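# Sort drawer slides by lock, failing ones into tray

## Task

Check every drawer slide by drawing it out fully to its end stop and then trying to push it back in. A slide that stays latched open and resists the push is good: leave it on the table, extended and latched. A slide that slides back in is faulty: place it inside the grey tray. Nothing counts if it stays in place only because the robot holds it. At the end, open both grippers and move the arms away from the parts.

## Robot and tools

Robot: two six-joint arms, left_arm and right_arm, each with a parallel two-finger gripper. In every row and in every per-joint list of a result, each arm's joints are listed as: wrist roll, forearm roll, wrist pitch, elbow, shoulder, waist. Rely on this order only.

Frame: one shared scene frame. Origin sits on the table surface midway between the arms, +x points away from the robot over the table, +z points up, and left_arm sits on the +y side. The names left and right do not match image sides. Results give each gripper's end_effector_position (metres), end_effector_quat_wxyz, and linear (m/s) and angular (rad/s) velocity; the printed position can be off, more so when the arm is stretched far. The gripper's fingers point along its own +z and open and close along its own y. The reported point lies between the pads when closed; fingertips extend about 33 mm past it when closed and about 9 mm when fully open, and during closing the tips travel roughly 24 mm farther outward, so keep that clearance over surfaces.

execute_actions(actions): a list of actions run one after another. Each action is a table of 1 to 15 rows; each row lasts one 1/30 s step, and if fewer than 15 rows are given the last one repeats, so every action spans 0.5 s. An empty list just reports state and images. Each row is one list of 18 numbers, all in [-1, 1], covering both arms: left_arm's 6 joint offsets, then its gripper position, force_limit, speed; then the same 9 for right_arm. Joint numbers are offsets, not poses: they are measured from that arm's angles at the start of the current action (for the first action in a call, the angles last reported), never from the previous row. Scale: 1.0 equals 1.398 rad for waist and shoulder, 2.097 rad for elbow, 2.622 rad for forearm roll, wrist pitch and wrist roll. Stated joint ranges (rad): elbow -2.792 to 2.792; all others -6.283 to 6.283, with the true end possibly 0.010 rad either way. An action that would push a joint more than 0.010 rad beyond its range is refused for both arms; a malformed call, or one whose first action fails that check, does nothing at all. A joint aimed past its real end is clipped there and the result may print "joint sent to its limit" (absence of that line proves nothing).

Gripper numbers are absolute settings, not offsets. position: +1 fully open (140 mm), pads touch near -0.8, -1 closes until blocked. force_limit: about 14 N at -1, 60 N at 0, 107 N at +1 (parts up to 40 mm wide). speed: about 30 mm/s at -1, 140 at 0, 250 at +1. To keep a gripper unchanged, repeat its previous three numbers; a 0 is a real command. object_status: 0 moving, 1 blocked while opening, 2 blocked while closing (a grip), 3 reached target or pads met (thin items may still be held). After closing with -1, confirm status 2. To squeeze harder while gripping, raise force_limit and switch position between -1 and -0.98. position_measured is in counts: 3 open, 230 closed, not linear in mm.

Drive limits: joint targets change at most 2.09 (waist, shoulder), 3.14 (elbow), 3.93 (wrist and forearm joints) rad/s, need 0.3 s to ramp up, and are held within a lead of the measured angle (0.456, 0.683, 0.854 rad for those groups); targets that would move the gripper over 70 mm from where it is get scaled back. So big offsets may need several actions, and an unfinished motion should be recommanded. "Joint targets" shows current drive goals. "joint command not followed" means a clearance check altered some joint targets; the rest of the row still ran.

move(target, speed, blocking): target is one 18-number row in the same layout; its joint numbers are offsets from the Joint positions in the latest result showing them, gripper values are sent immediately. speed (0.01 to 2 rad/s, default 0.5) caps the joint with the longest path; all joints finish together, so the hand travels a curve, lasting 0.5 to 10 s (cut off at 10 s). Paths ignore obstacles and the other arm. The result adds a move: line with the ending (done, off_target, moving, held, fault), limits=held or limits=none, and each arm's joint farthest from target. Arms are stiff: aiming even slightly beyond a firm contact can fault. To keep pressing as before, send offsets from Joint positions to Joint targets. With blocking=false the reply comes after 0.5 s while motion continues; use wait(0) to check, and wait or stop before any new action or move.

wait(seconds 0 to 10): lets time pass holding the last command. stop(): brakes a running move; fast arms need space. zoom_image(camera, region [x0, y0, x1, y1] in pixels, at most 504 by 504): enlarged crop of a camera's latest image. finished_scene(scene): ends the current scene by its number; irreversible, so only call once the result is stable.

Cameras: cam_head_left, cam_head_right, cam_high, cam_low (672x504, pinhole), cam_left_wrist, cam_right_wrist (504x504, fisheye).

Faults: a joint torque reaching its load limit (waist and shoulder 323, elbow 152, wrist and forearm joints 42.7 N m, including held weight), or 144 N of outside force on an arm or its load, halts that arm for 10 s, drops the rest of the call and lets it yield. MOTOR HOT warns of heating from holding loads; an OVER-TEMPERATURE FAULT brakes the arm until it cools. The Joint torques line gives noisy, offset readings useful for spotting contact. The simulation keeps running while you reply, the robot holding its last command.

Avoid: knocking anything off the table, arm-to-arm collisions, dropping or slamming parts, and hard shoves. Brief tugs on held parts or pushes on loose ones may occur. Test each slide by extending it to its stop and gently pushing it back; release everything and retract at the end.

Each tool is called in YAML: its name, and indented under it one key for each argument.

## Session

execute_actions:
  actions: []

Scene clock: 0.00 s.
left_arm: end_effector_position=(+0.5085, +0.5878, +0.2097) position_measured=3 object_status=3 end_effector_quat_wxyz=(-0.413, -0.195, +0.700, +0.549) end_effector_velocity=(+0.001, -0.000, -0.001) end_effector_angular_velocity=(+0.001, +0.000, -0.002) | right_arm: end_effector_position=(+0.1774, -0.7319, +0.2655) position_measured=3 object_status=3 end_effector_quat_wxyz=(-0.045, +0.557, +0.828, -0.050) end_effector_velocity=(-0.000, -0.000, -0.001) end_effector_angular_velocity=(+0.001, +0.001, -0.001)
Joint names: [wrist roll, forearm roll, wrist pitch, elbow, shoulder, waist]
Joint positions: left_arm=[4.007 0.705 2.19  1.584 0.74  0.004] | right_arm=[-0.797 -0.085  1.481  2.241 -0.474 -0.475]
Joint velocities: left_arm=[ 0.     0.001 -0.001 -0.001  0.001 -0.001] | right_arm=[-0.    -0.     0.     0.001  0.001 -0.001]
Joint torques (N m, as the joint torque sensors report them, + toward a larger angle): no reading
Joint targets: left_arm=[4.007 0.705 2.190 1.584 0.740 0.004] | right_arm=[-0.797 -0.085 1.481 2.241 -0.474 -0.475]

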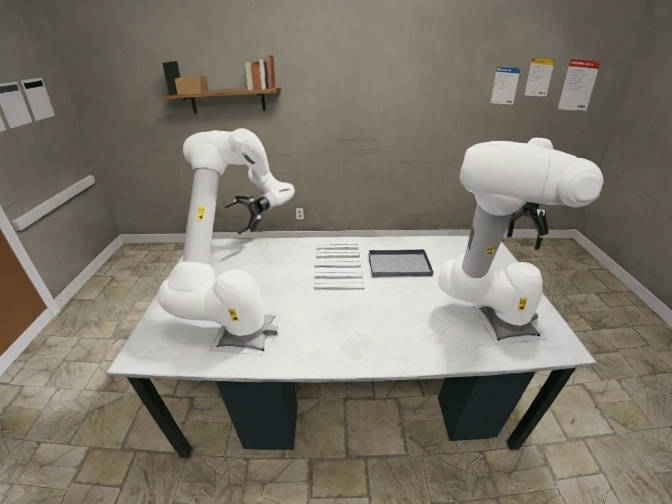

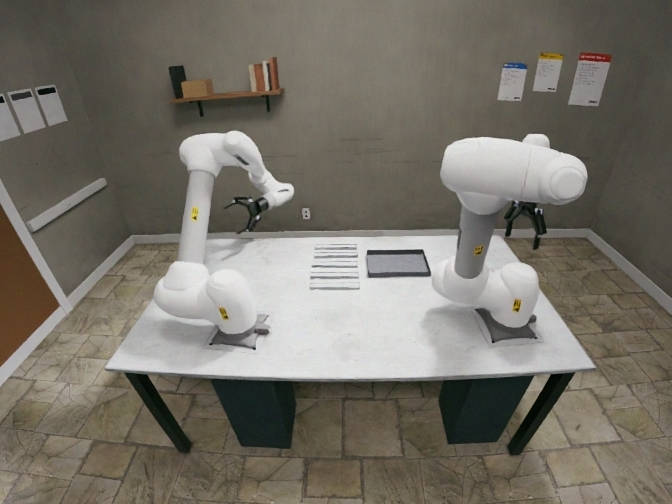

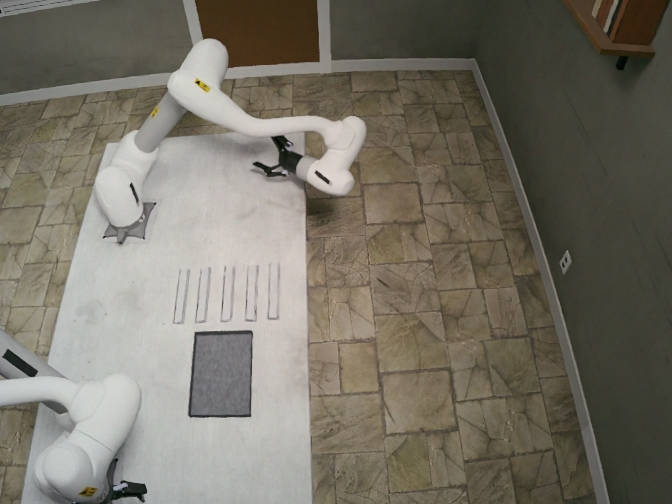

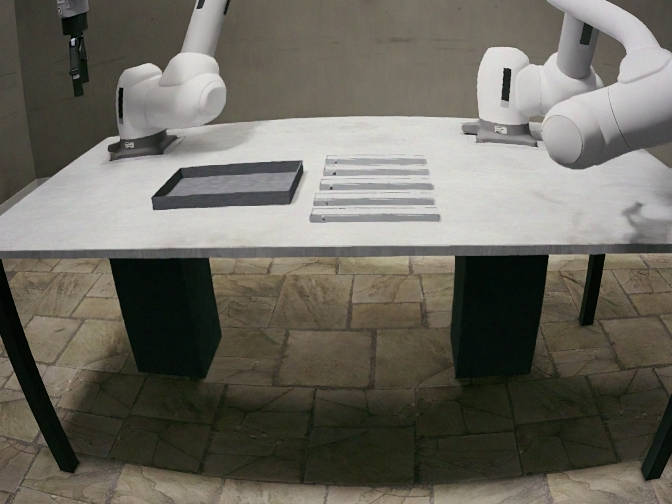

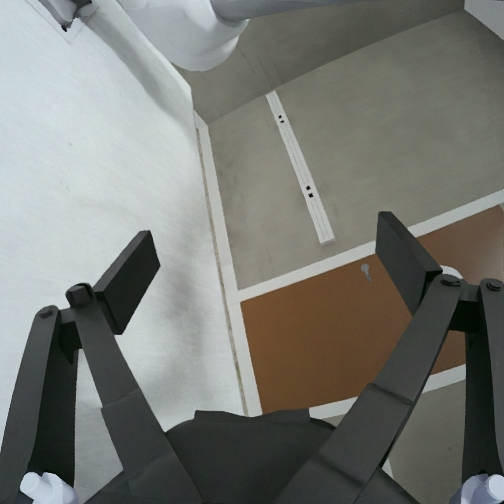

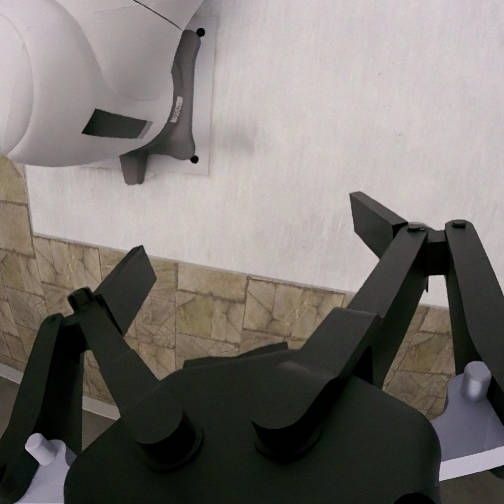

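move:
  target: [0.790,-0.269,-0.462,0.366,-0.661,-0.079,-0.2,-0.6,0,0.740,0.0324,-0.1,0,0,0.9,-0.2,0,0]
  speed: 0.6

Scene clock: 24.47 s.
left_arm: end_effector_position=(+0.2937, +0.3937, +0.1154) position_measured=154 object_status=3 end_effector_quat_wxyz=(-0.002, +0.708, +0.706, -0.001) end_effector_velocity=(-0.001, +0.001, -0.000) end_effector_angular_velocity=(+0.002, +0.000, -0.002) | right_arm: end_effector_position=(+0.1518, -0.3850, +0.2665) position_measured=154 object_status=3 end_effector_quat_wxyz=(-0.016, +0.805, +0.588, +0.076) end_effector_velocity=(+0.000, +0.001, +0.001) end_effector_angular_velocity=(+0.002, -0.000, +0.001)
Joint names: [wrist roll, forearm roll, wrist pitch, elbow, shoulder, waist]
Joint positions: left_arm=[ 6.078 -0.     0.979  2.352 -0.184 -0.107] | right_arm=[ 1.143  0.     1.219  2.241 -0.474  0.784]
Joint velocities: left_arm=[ 0.     0.002 -0.     0.001 -0.    -0.   ] | right_arm=[-0.     0.001 -0.    -0.001  0.     0.001]
Joint torques (N m, as the joint torque sensors report them, + toward a larger angle): left_arm=[ -0.03   3.75   0.27 -35.35 -15.15  -4.69] | right_arm=[ -0.17   4.17  -0.95 -42.53   1.76   2.98]
Joint targets: left_arm=[6.078 -0.000 0.979 2.352 -0.184 -0.107] | right_arm=[1.143 0.000 1.219 2.241 -0.474 0.784]
move: done; limits=none; left_arm: farthest joint: the waist, 0.000 radians from its target (0.110 radians at the start); right_arm: farthest joint: the waist, 0.000 radians from its target (1.258 radians at the start)

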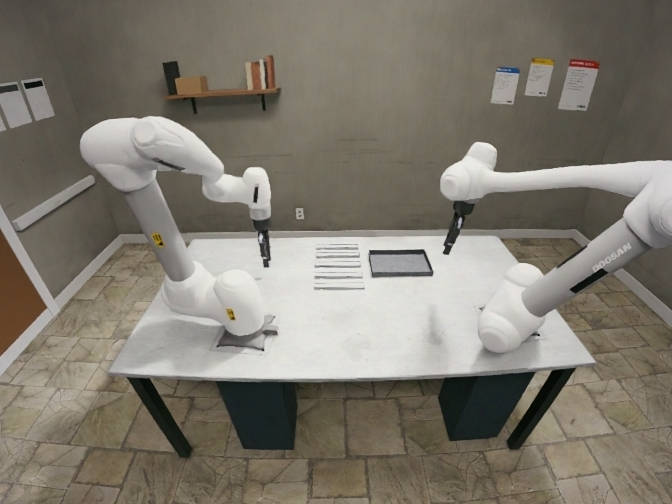

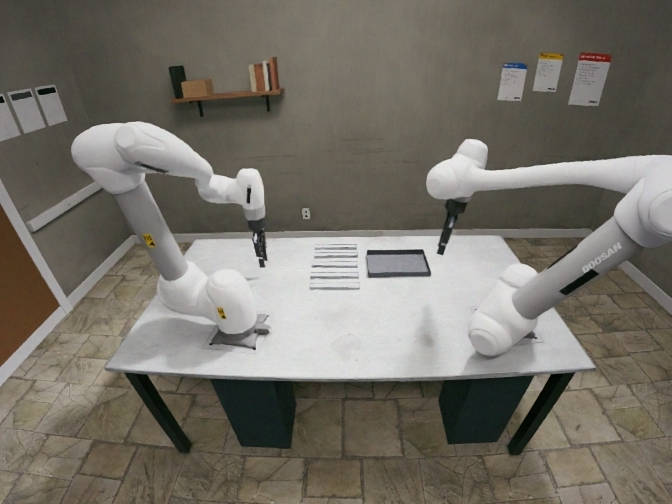

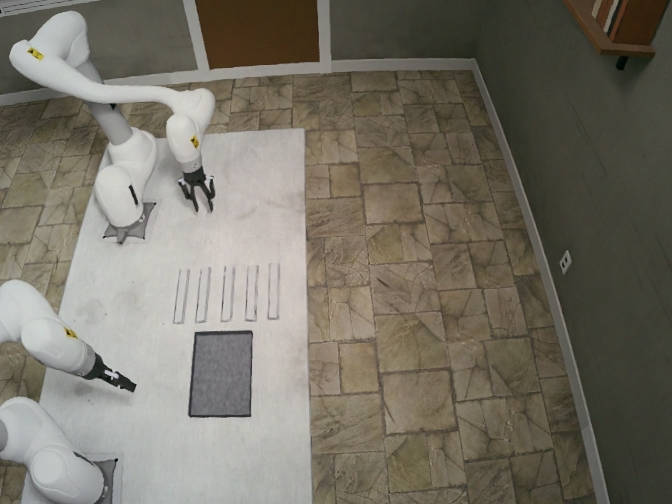

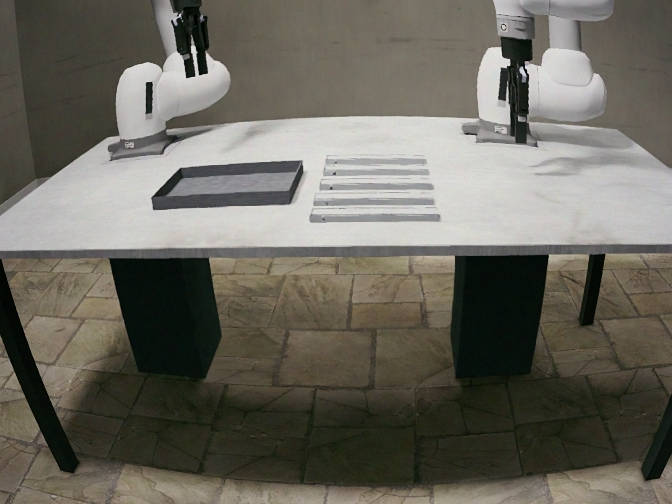

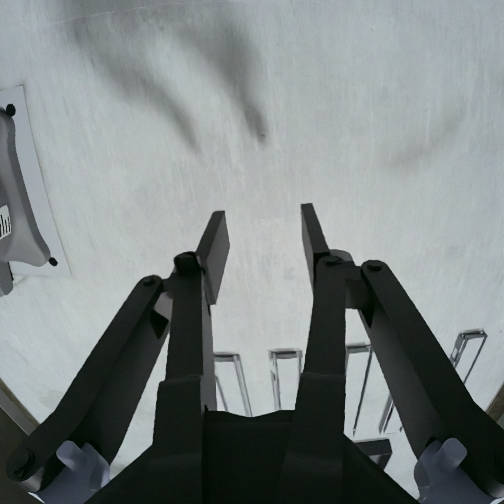

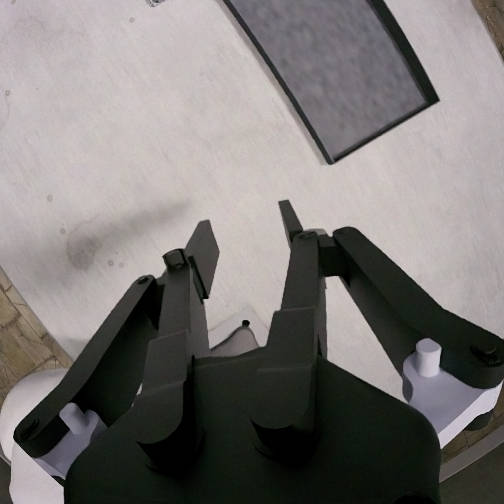

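move:
  target: [0,0,0,0,0,0,-0.2,-0.6,0,0,0,-0.0923,-0.2108,0.600,0.221,-0.2,0,0]
  speed: 0.5

move:
  target: [-0.2613,0,-0.044,-0.0048,0.0851,-0.4886,-1,-0.6,0,0,0,0,0,0,0,-0.2,0,0]
  speed: 0.3

Scene clock: 41.80 s.
left_arm: end_effector_position=(+0.2937, +0.3937, +0.1154) position_measured=154 object_status=3 end_effector_quat_wxyz=(-0.002, +0.708, +0.706, -0.001) end_effector_velocity=(+0.000, -0.000, -0.000) end_effector_angular_velocity=(+0.000, +0.001, -0.001) | right_arm: end_effector_position=(+0.2170, -0.0053, +0.0865) position_measured=154 object_status=3 end_effector_quat_wxyz=(-0.000, +0.707, +0.707, +0.000) end_effector_velocity=(-0.001, +0.000, -0.001) end_effector_angular_velocity=(-0.001, +0.001, +0.001)
Joint names: [wrist roll, forearm roll, wrist pitch, elbow, shoulder, waist]
Joint positions: left_arm=[ 6.078 -0.     0.979  2.352 -0.184 -0.107] | right_arm=[1.143 0.    0.977 1.799 0.365 1.093]
Joint velocities: left_arm=[ 0.    -0.     0.001 -0.001  0.001 -0.001] | right_arm=[-0.     0.    -0.     0.     0.001  0.001]
Joint torques (N m, as the joint torque sensors report them, + toward a larger angle): left_arm=[ -0.06   3.54  -0.01 -35.35 -15.29  -6.29] | right_arm=[ -0.02   3.56  -0.35 -35.75 -79.     3.22]
Joint targets: left_arm=[6.078 -0.000 0.979 2.352 -0.184 -0.107] | right_arm=[1.143 0.000 0.977 1.799 0.365 1.093]
move: done; limits=none; left_arm: farthest joint: the waist, 0.000 radians from its target (0.000 radians at the start); right_arm: farthest joint: the waist, 0.000 radians from its target (0.309 radians at the start)

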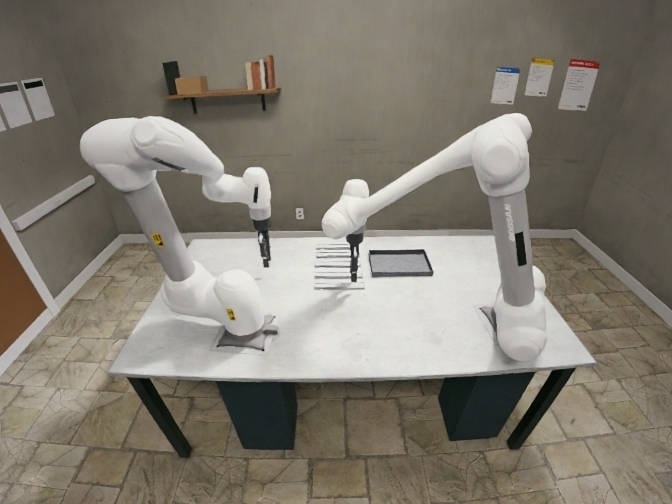

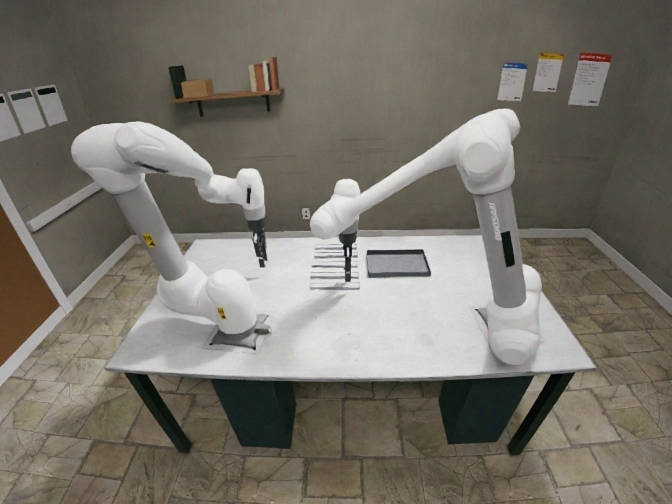

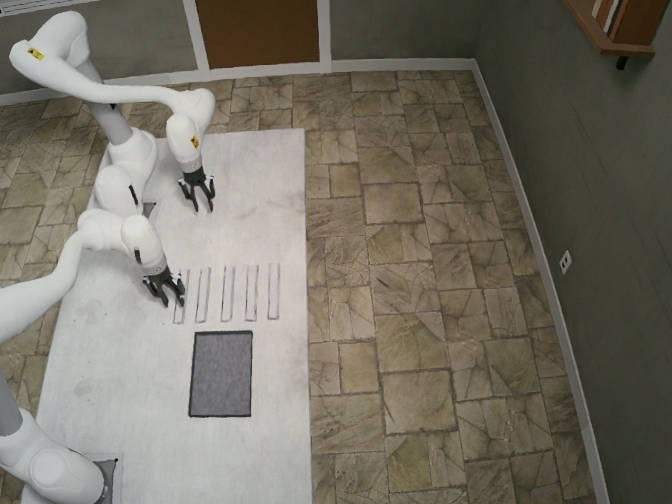

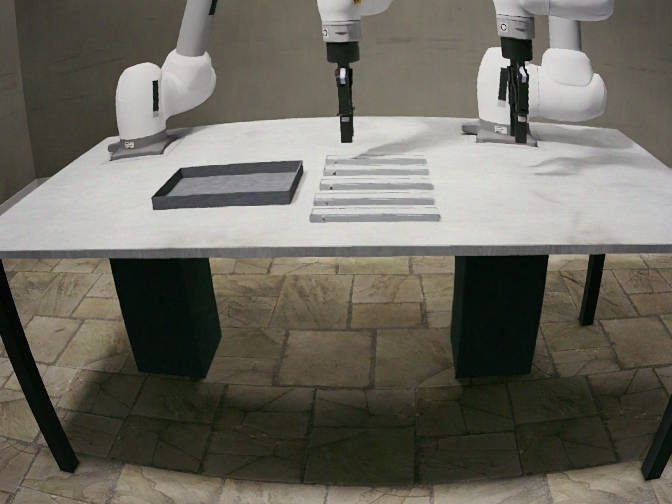

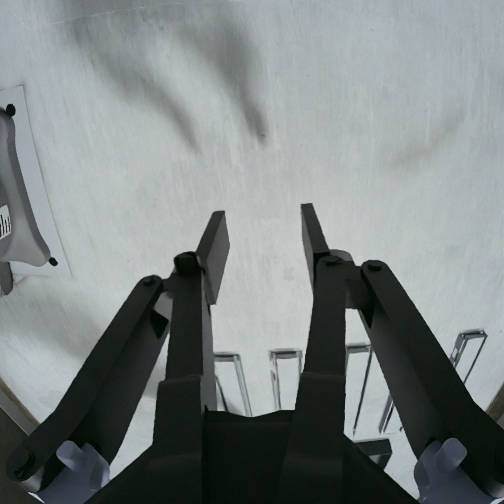

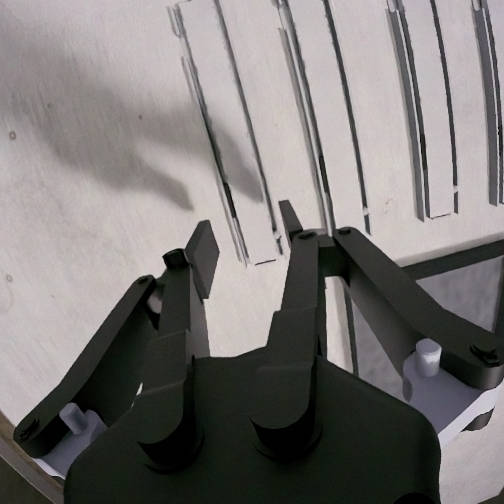

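Scene clock: 44.47 s.
left_arm: end_effector_position=(+0.2162, +0.1534, +0.0762) position_measured=231 object_status=3 end_effector_quat_wxyz=(+0.001, +0.707, +0.707, -0.000) end_effector_velocity=(-0.000, -0.001, +0.001) end_effector_angular_velocity=(-0.003, -0.001, +0.001) | right_arm: end_effector_position=(+0.2170, -0.0053, +0.0865) position_measured=154 object_status=3 end_effector_quat_wxyz=(-0.000, +0.707, +0.707, +0.000) end_effector_velocity=(+0.000, -0.000, +0.001) end_effector_angular_velocity=(+0.000, -0.001, +0.000)
Joint names: [wrist roll, forearm roll, wrist pitch, elbow, shoulder, waist]
Joint positions: left_arm=[ 5.393 -0.     0.864  2.342 -0.065 -0.79 ] | right_arm=[1.143 0.    0.977 1.799 0.365 1.093]
Joint velocities: left_arm=[-0.001 -0.002  0.    -0.001 -0.001 -0.001] | right_arm=[-0.    -0.001 -0.     0.    -0.001 -0.   ]
Joint torques (N m, as the joint torque sensors report them, + toward a larger angle): left_arm=[ -0.26   3.27   0.12 -32.43 -24.72  -5.98] | right_arm=[ -0.06   3.64  -0.33 -35.86 -78.13   4.  ]
Joint targets: left_arm=[5.393 -0.000 0.864 2.342 -0.065 -0.790] | right_arm=[1.143 0.000 0.977 1.799 0.365 1.093]
move: done; limits=none; left_arm: farthest joint: the waist, 0.000 radians from its target (0.683 radians at the start); right_arm: farthest joint: the waist, 0.000 radians from its target (0.000 radians at the start)

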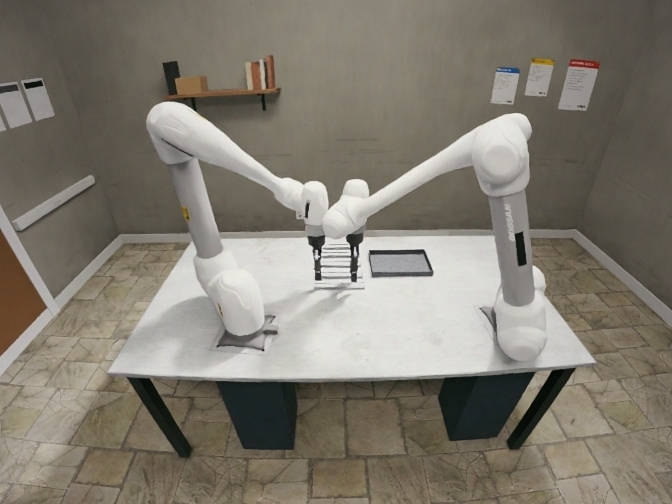

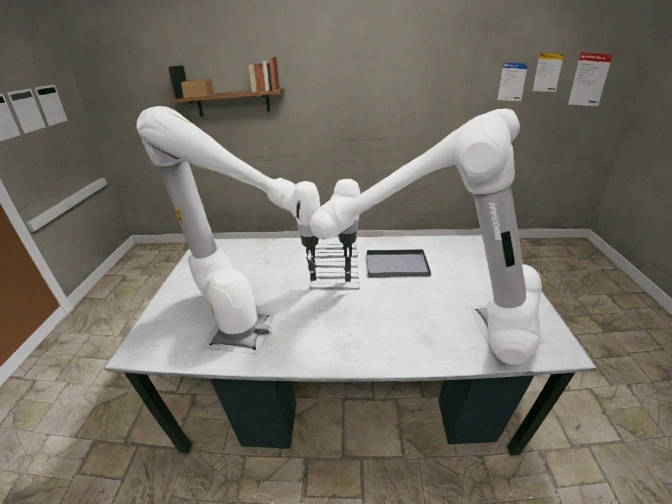

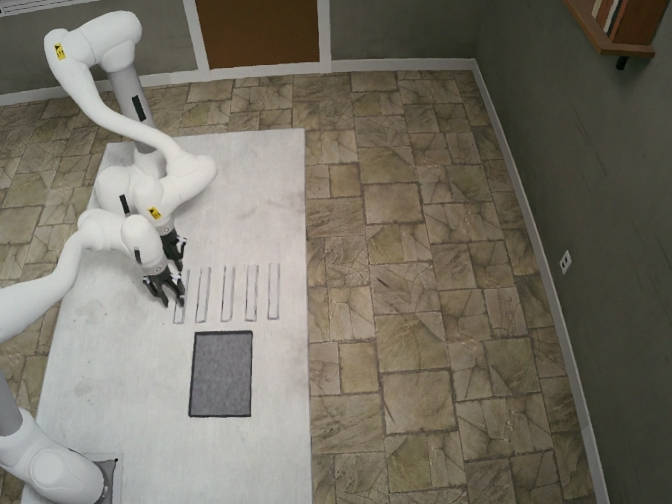

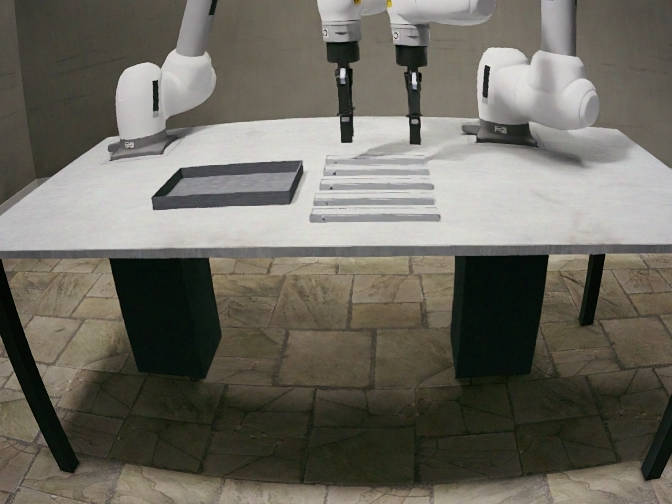

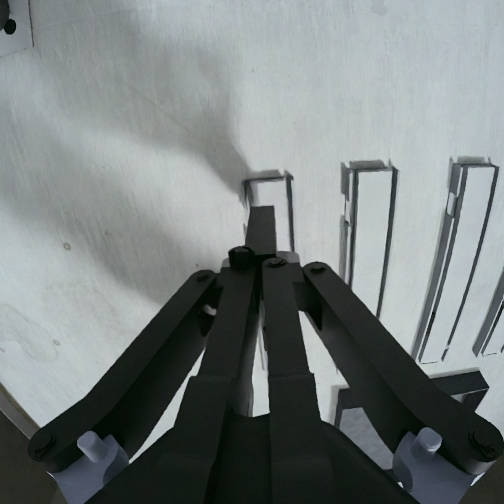

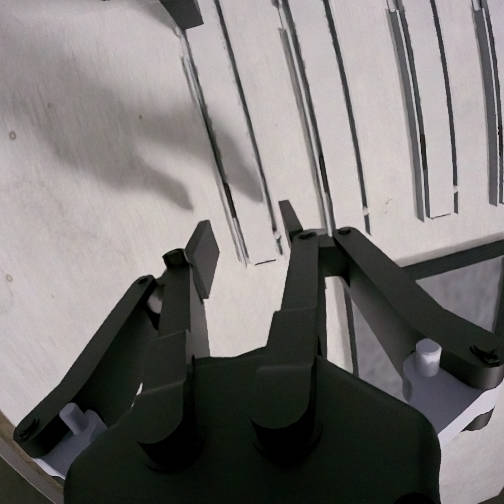

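move:
  target: [0,0,0,0,0,0,-1,-0.6,0,0,0,-0.031,0.016,0.034,0,-0.2,0,0]
  speed: 0.08

move:
  target: [0,0,-0.0305,0.0148,0.0351,0,-1,-0.6,0,0,0,0,0,0,0,-1,0,-0.7]
  speed: 0.04

Scene clock: 60.70 s.
left_arm: end_effector_position=(+0.2162, +0.1534, +0.0762) position_measured=231 object_status=3 end_effector_quat_wxyz=(+0.001, +0.707, +0.707, -0.000) end_effector_velocity=(-0.000, +0.000, +0.000) end_effector_angular_velocity=(+0.001, -0.000, -0.002) | right_arm: end_effector_position=(+0.2172, -0.0048, +0.0389) position_measured=154 object_status=3 end_effector_quat_wxyz=(-0.000, +0.707, +0.707, +0.000) end_effector_velocity=(+0.000, +0.000, -0.001) end_effector_angular_velocity=(-0.000, +0.000, -0.000)
Joint names: [wrist roll, forearm roll, wrist pitch, elbow, shoulder, waist]
Joint positions: left_arm=[ 5.393 -0.     0.864  2.342 -0.065 -0.79 ] | right_arm=[1.143 0.    0.895 1.833 0.413 1.093]
Joint velocities: left_arm=[ 0.     0.001  0.     0.001 -0.001 -0.001] | right_arm=[-0.     0.    -0.    -0.     0.001 -0.   ]
Joint torques (N m, as the joint torque sensors report them, + toward a larger angle): left_arm=[ -0.05   3.32   0.15 -32.54 -24.91  -5.17] | right_arm=[ -0.02   3.5   -0.49 -33.71 -79.86   3.97]
Joint targets: left_arm=[5.393 -0.000 0.864 2.342 -0.065 -0.790] | right_arm=[1.143 0.000 0.895 1.833 0.413 1.093]
move: done; limits=none; left_arm: farthest joint: the waist, 0.000 radians from its target (0.000 radians at the start); right_arm: farthest joint: the waist, 0.000 radians from its target (0.000 radians at the start)

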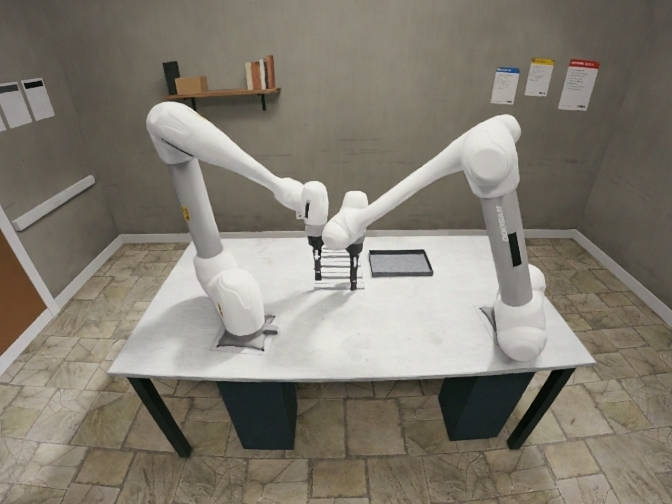

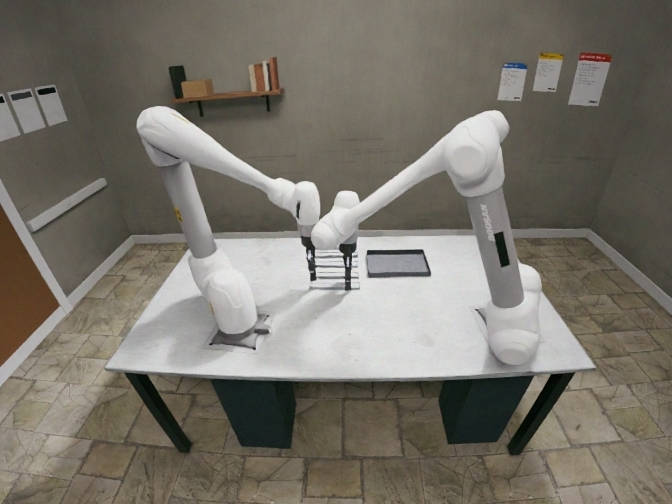

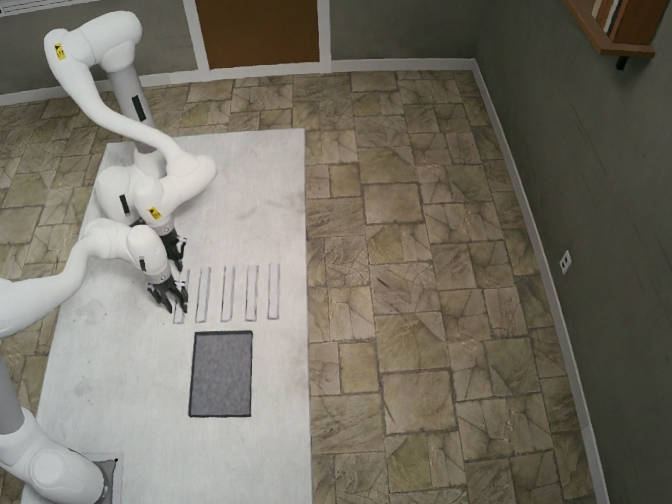

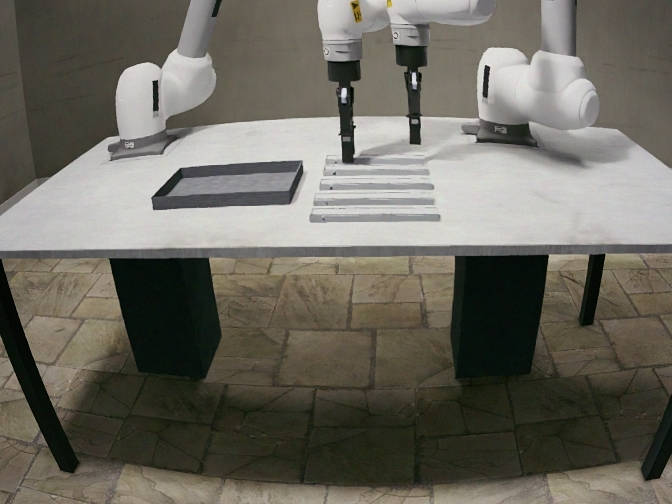

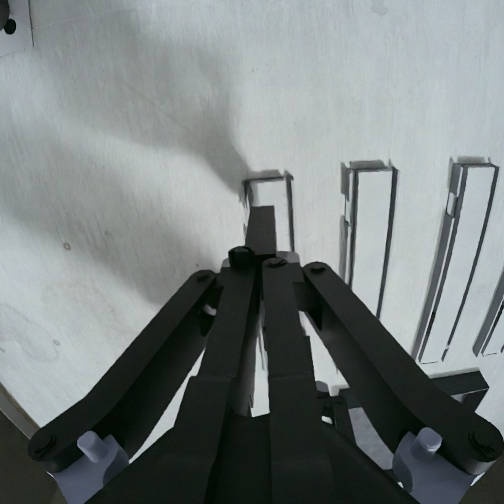

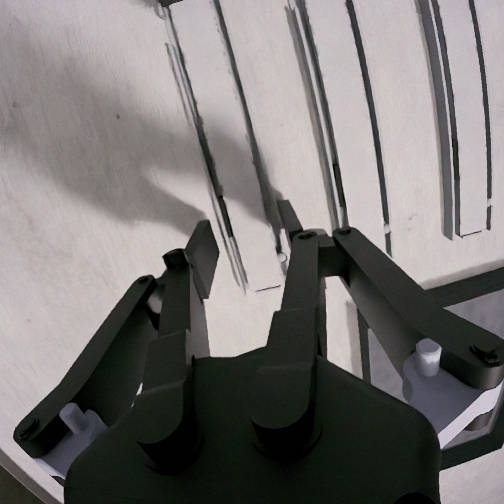

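Scene clock: 62.97 s.
left_arm: end_effector_position=(+0.2162, +0.1534, +0.0446) position_measured=231 object_status=3 end_effector_quat_wxyz=(+0.001, +0.707, +0.707, -0.000) end_effector_velocity=(+0.000, +0.000, -0.000) end_effector_angular_velocity=(-0.000, +0.000, +0.001) | right_arm: end_effector_position=(+0.2172, -0.0048, +0.0389) position_measured=175 object_status=2 end_effector_quat_wxyz=(-0.000, +0.707, +0.707, +0.000) end_effector_velocity=(-0.000, +0.000, +0.000) end_effector_angular_velocity=(+0.000, -0.001, +0.002)
Joint names: [wrist roll, forearm roll, wrist pitch, elbow, shoulder, waist]
Joint positions: left_arm=[ 5.393 -0.     0.784  2.373 -0.016 -0.79 ] | right_arm=[1.143 0.    0.895 1.833 0.413 1.093]
Joint velocities: left_arm=[-0.    -0.    -0.001  0.     0.001  0.   ] | right_arm=[-0.    -0.001  0.    -0.001 -0.     0.001]
Joint torques (N m, as the joint torque sensors report them, + toward a larger angle): left_arm=[ -0.04   3.06  -1.05 -27.55 -24.43  -5.72] | right_arm=[ -0.49   3.84  -1.2  -22.36 -60.01   5.45]
Joint targets: left_arm=[5.393 -0.000 0.784 2.373 -0.016 -0.790] | right_arm=[1.143 0.000 0.895 1.833 0.413 1.093]
move: done; limits=none; left_arm: farthest joint: the waist, 0.000 radians from its target (0.000 radians at the start); right_arm: farthest joint: the waist, 0.000 radians from its target (0.000 radians at the start)

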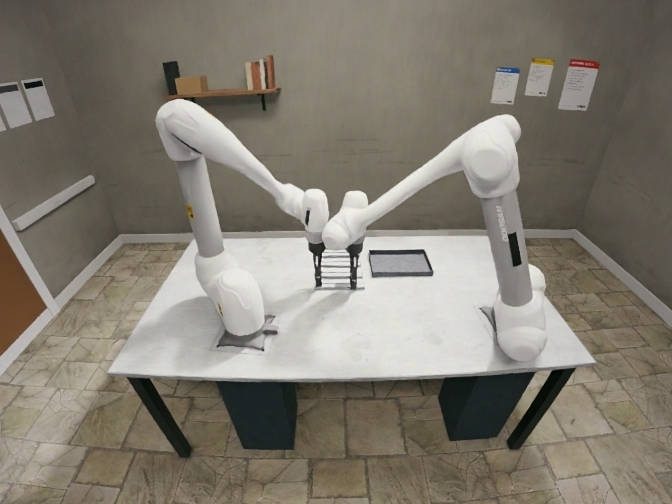

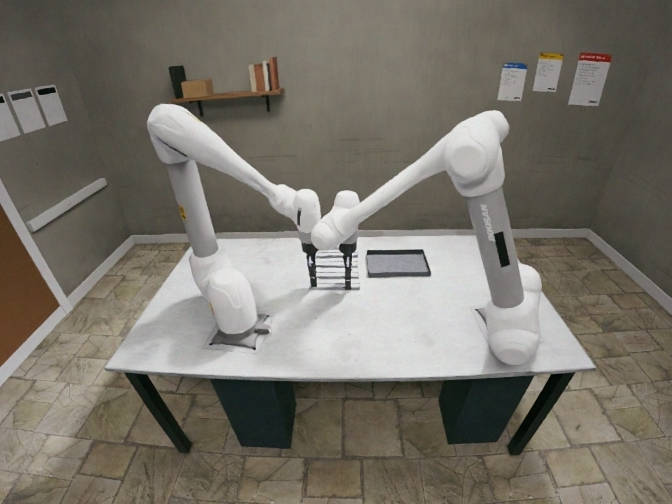

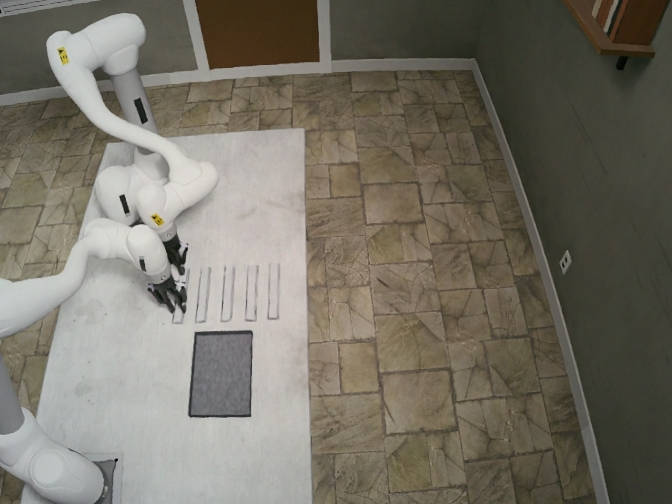

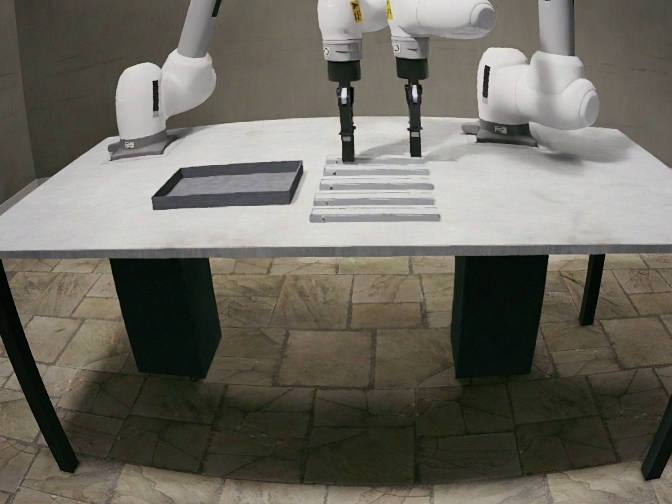

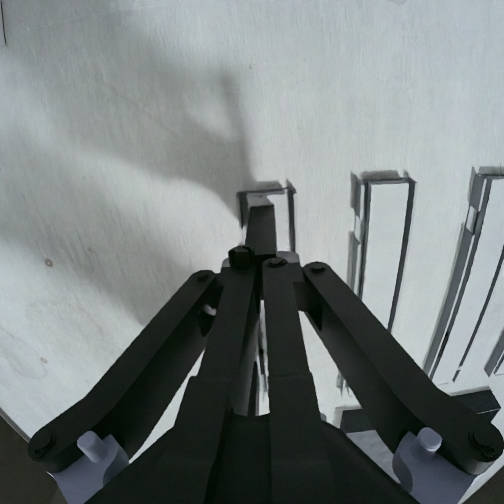

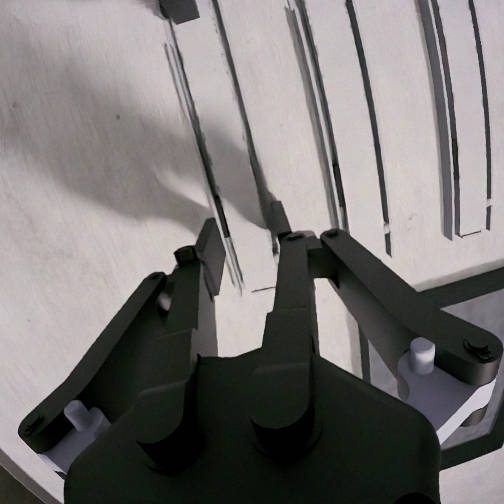

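move:
  target: [0.0317,0,0.002,0.0238,-0.038,0.0594,-1,-0.6,0,0,0,0,0,0,0,-1,0,-0.7]
  speed: 0.03

Scene clock: 74.37 s.
left_arm: end_effector_position=(+0.2160, +0.2000, +0.0444) position_measured=231 object_status=3 end_effector_quat_wxyz=(-0.000, +0.707, +0.707, -0.000) end_effector_velocity=(+0.000, +0.001, -0.001) end_effector_angular_velocity=(+0.001, +0.000, +0.001) | right_arm: end_effector_position=(+0.2172, -0.0048, +0.0389) position_measured=175 object_status=2 end_effector_quat_wxyz=(-0.000, +0.707, +0.707, +0.000) end_effector_velocity=(+0.000, -0.000, +0.000) end_effector_angular_velocity=(+0.000, -0.001, -0.000)
Joint names: [wrist roll, forearm roll, wrist pitch, elbow, shoulder, waist]
Joint positions: left_arm=[ 5.476 -0.     0.789  2.423 -0.07  -0.707] | right_arm=[1.143 0.    0.895 1.833 0.413 1.093]
Joint velocities: left_arm=[-0.     0.001 -0.001  0.     0.002  0.002] | right_arm=[ 0.    -0.001 -0.    -0.    -0.    -0.   ]
Joint torques (N m, as the joint torque sensors report them, + toward a larger angle): left_arm=[  0.05   1.97   2.6  -18.63 -15.92  -7.43] | right_arm=[ -0.25   4.12  -0.19 -21.63 -61.48   6.16]
Joint targets: left_arm=[5.476 -0.000 0.789 2.423 -0.070 -0.707] | right_arm=[1.143 0.000 0.895 1.833 0.413 1.093]
move: done; limits=none; left_arm: farthest joint: the waist, 0.000 radians from its target (0.083 radians at the start); right_arm: farthest joint: the waist, 0.000 radians from its target (0.000 radians at the start)

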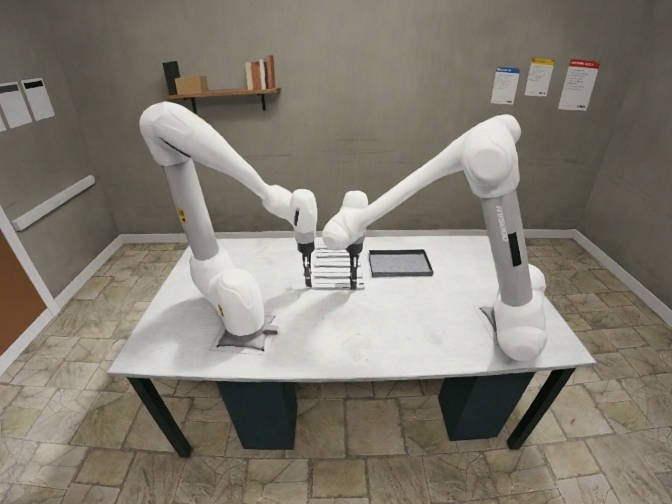

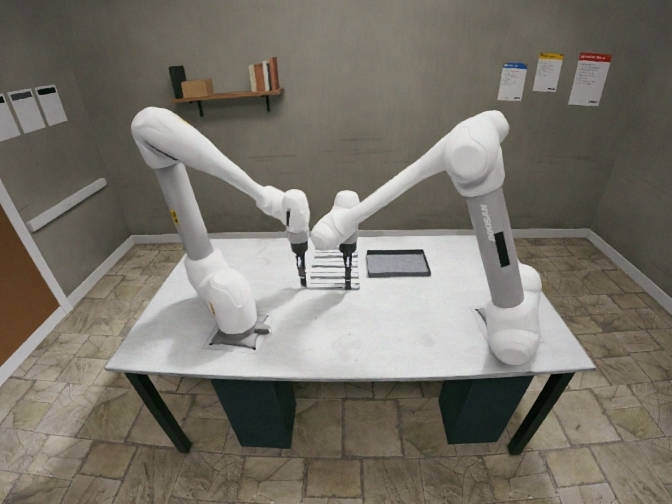

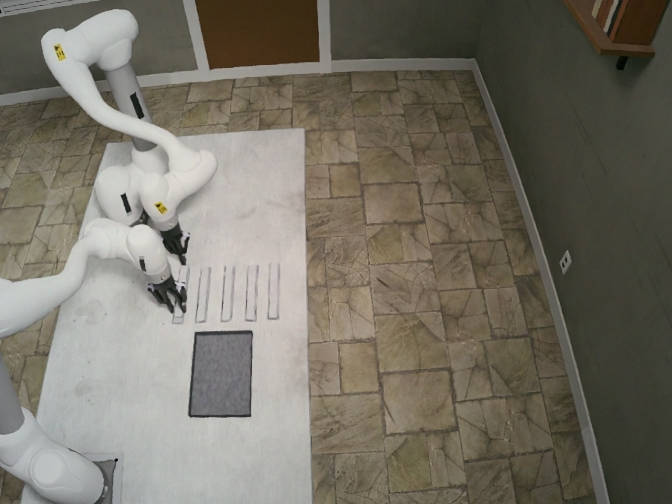

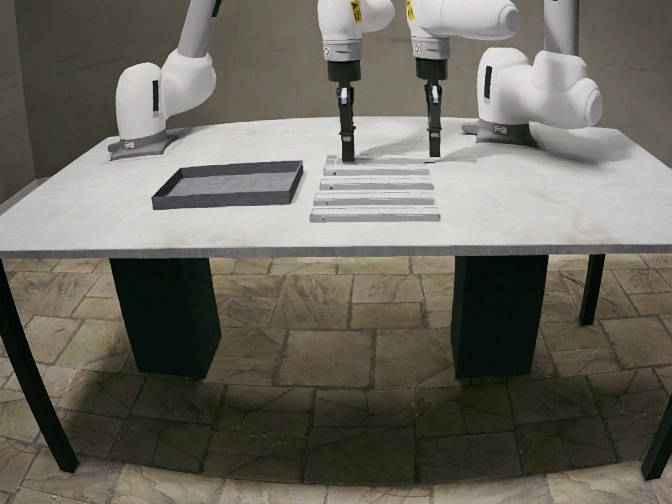

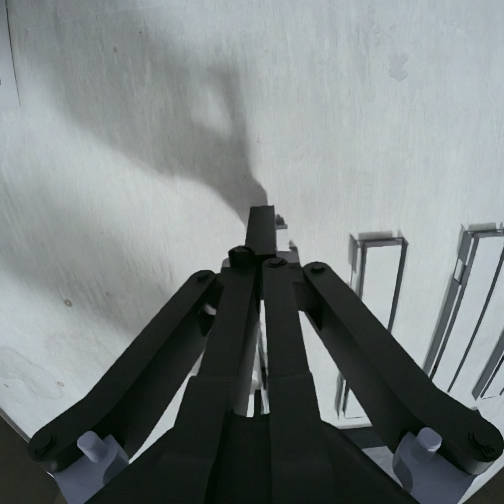

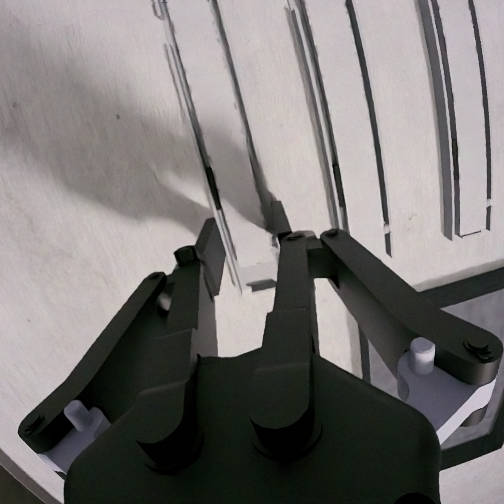

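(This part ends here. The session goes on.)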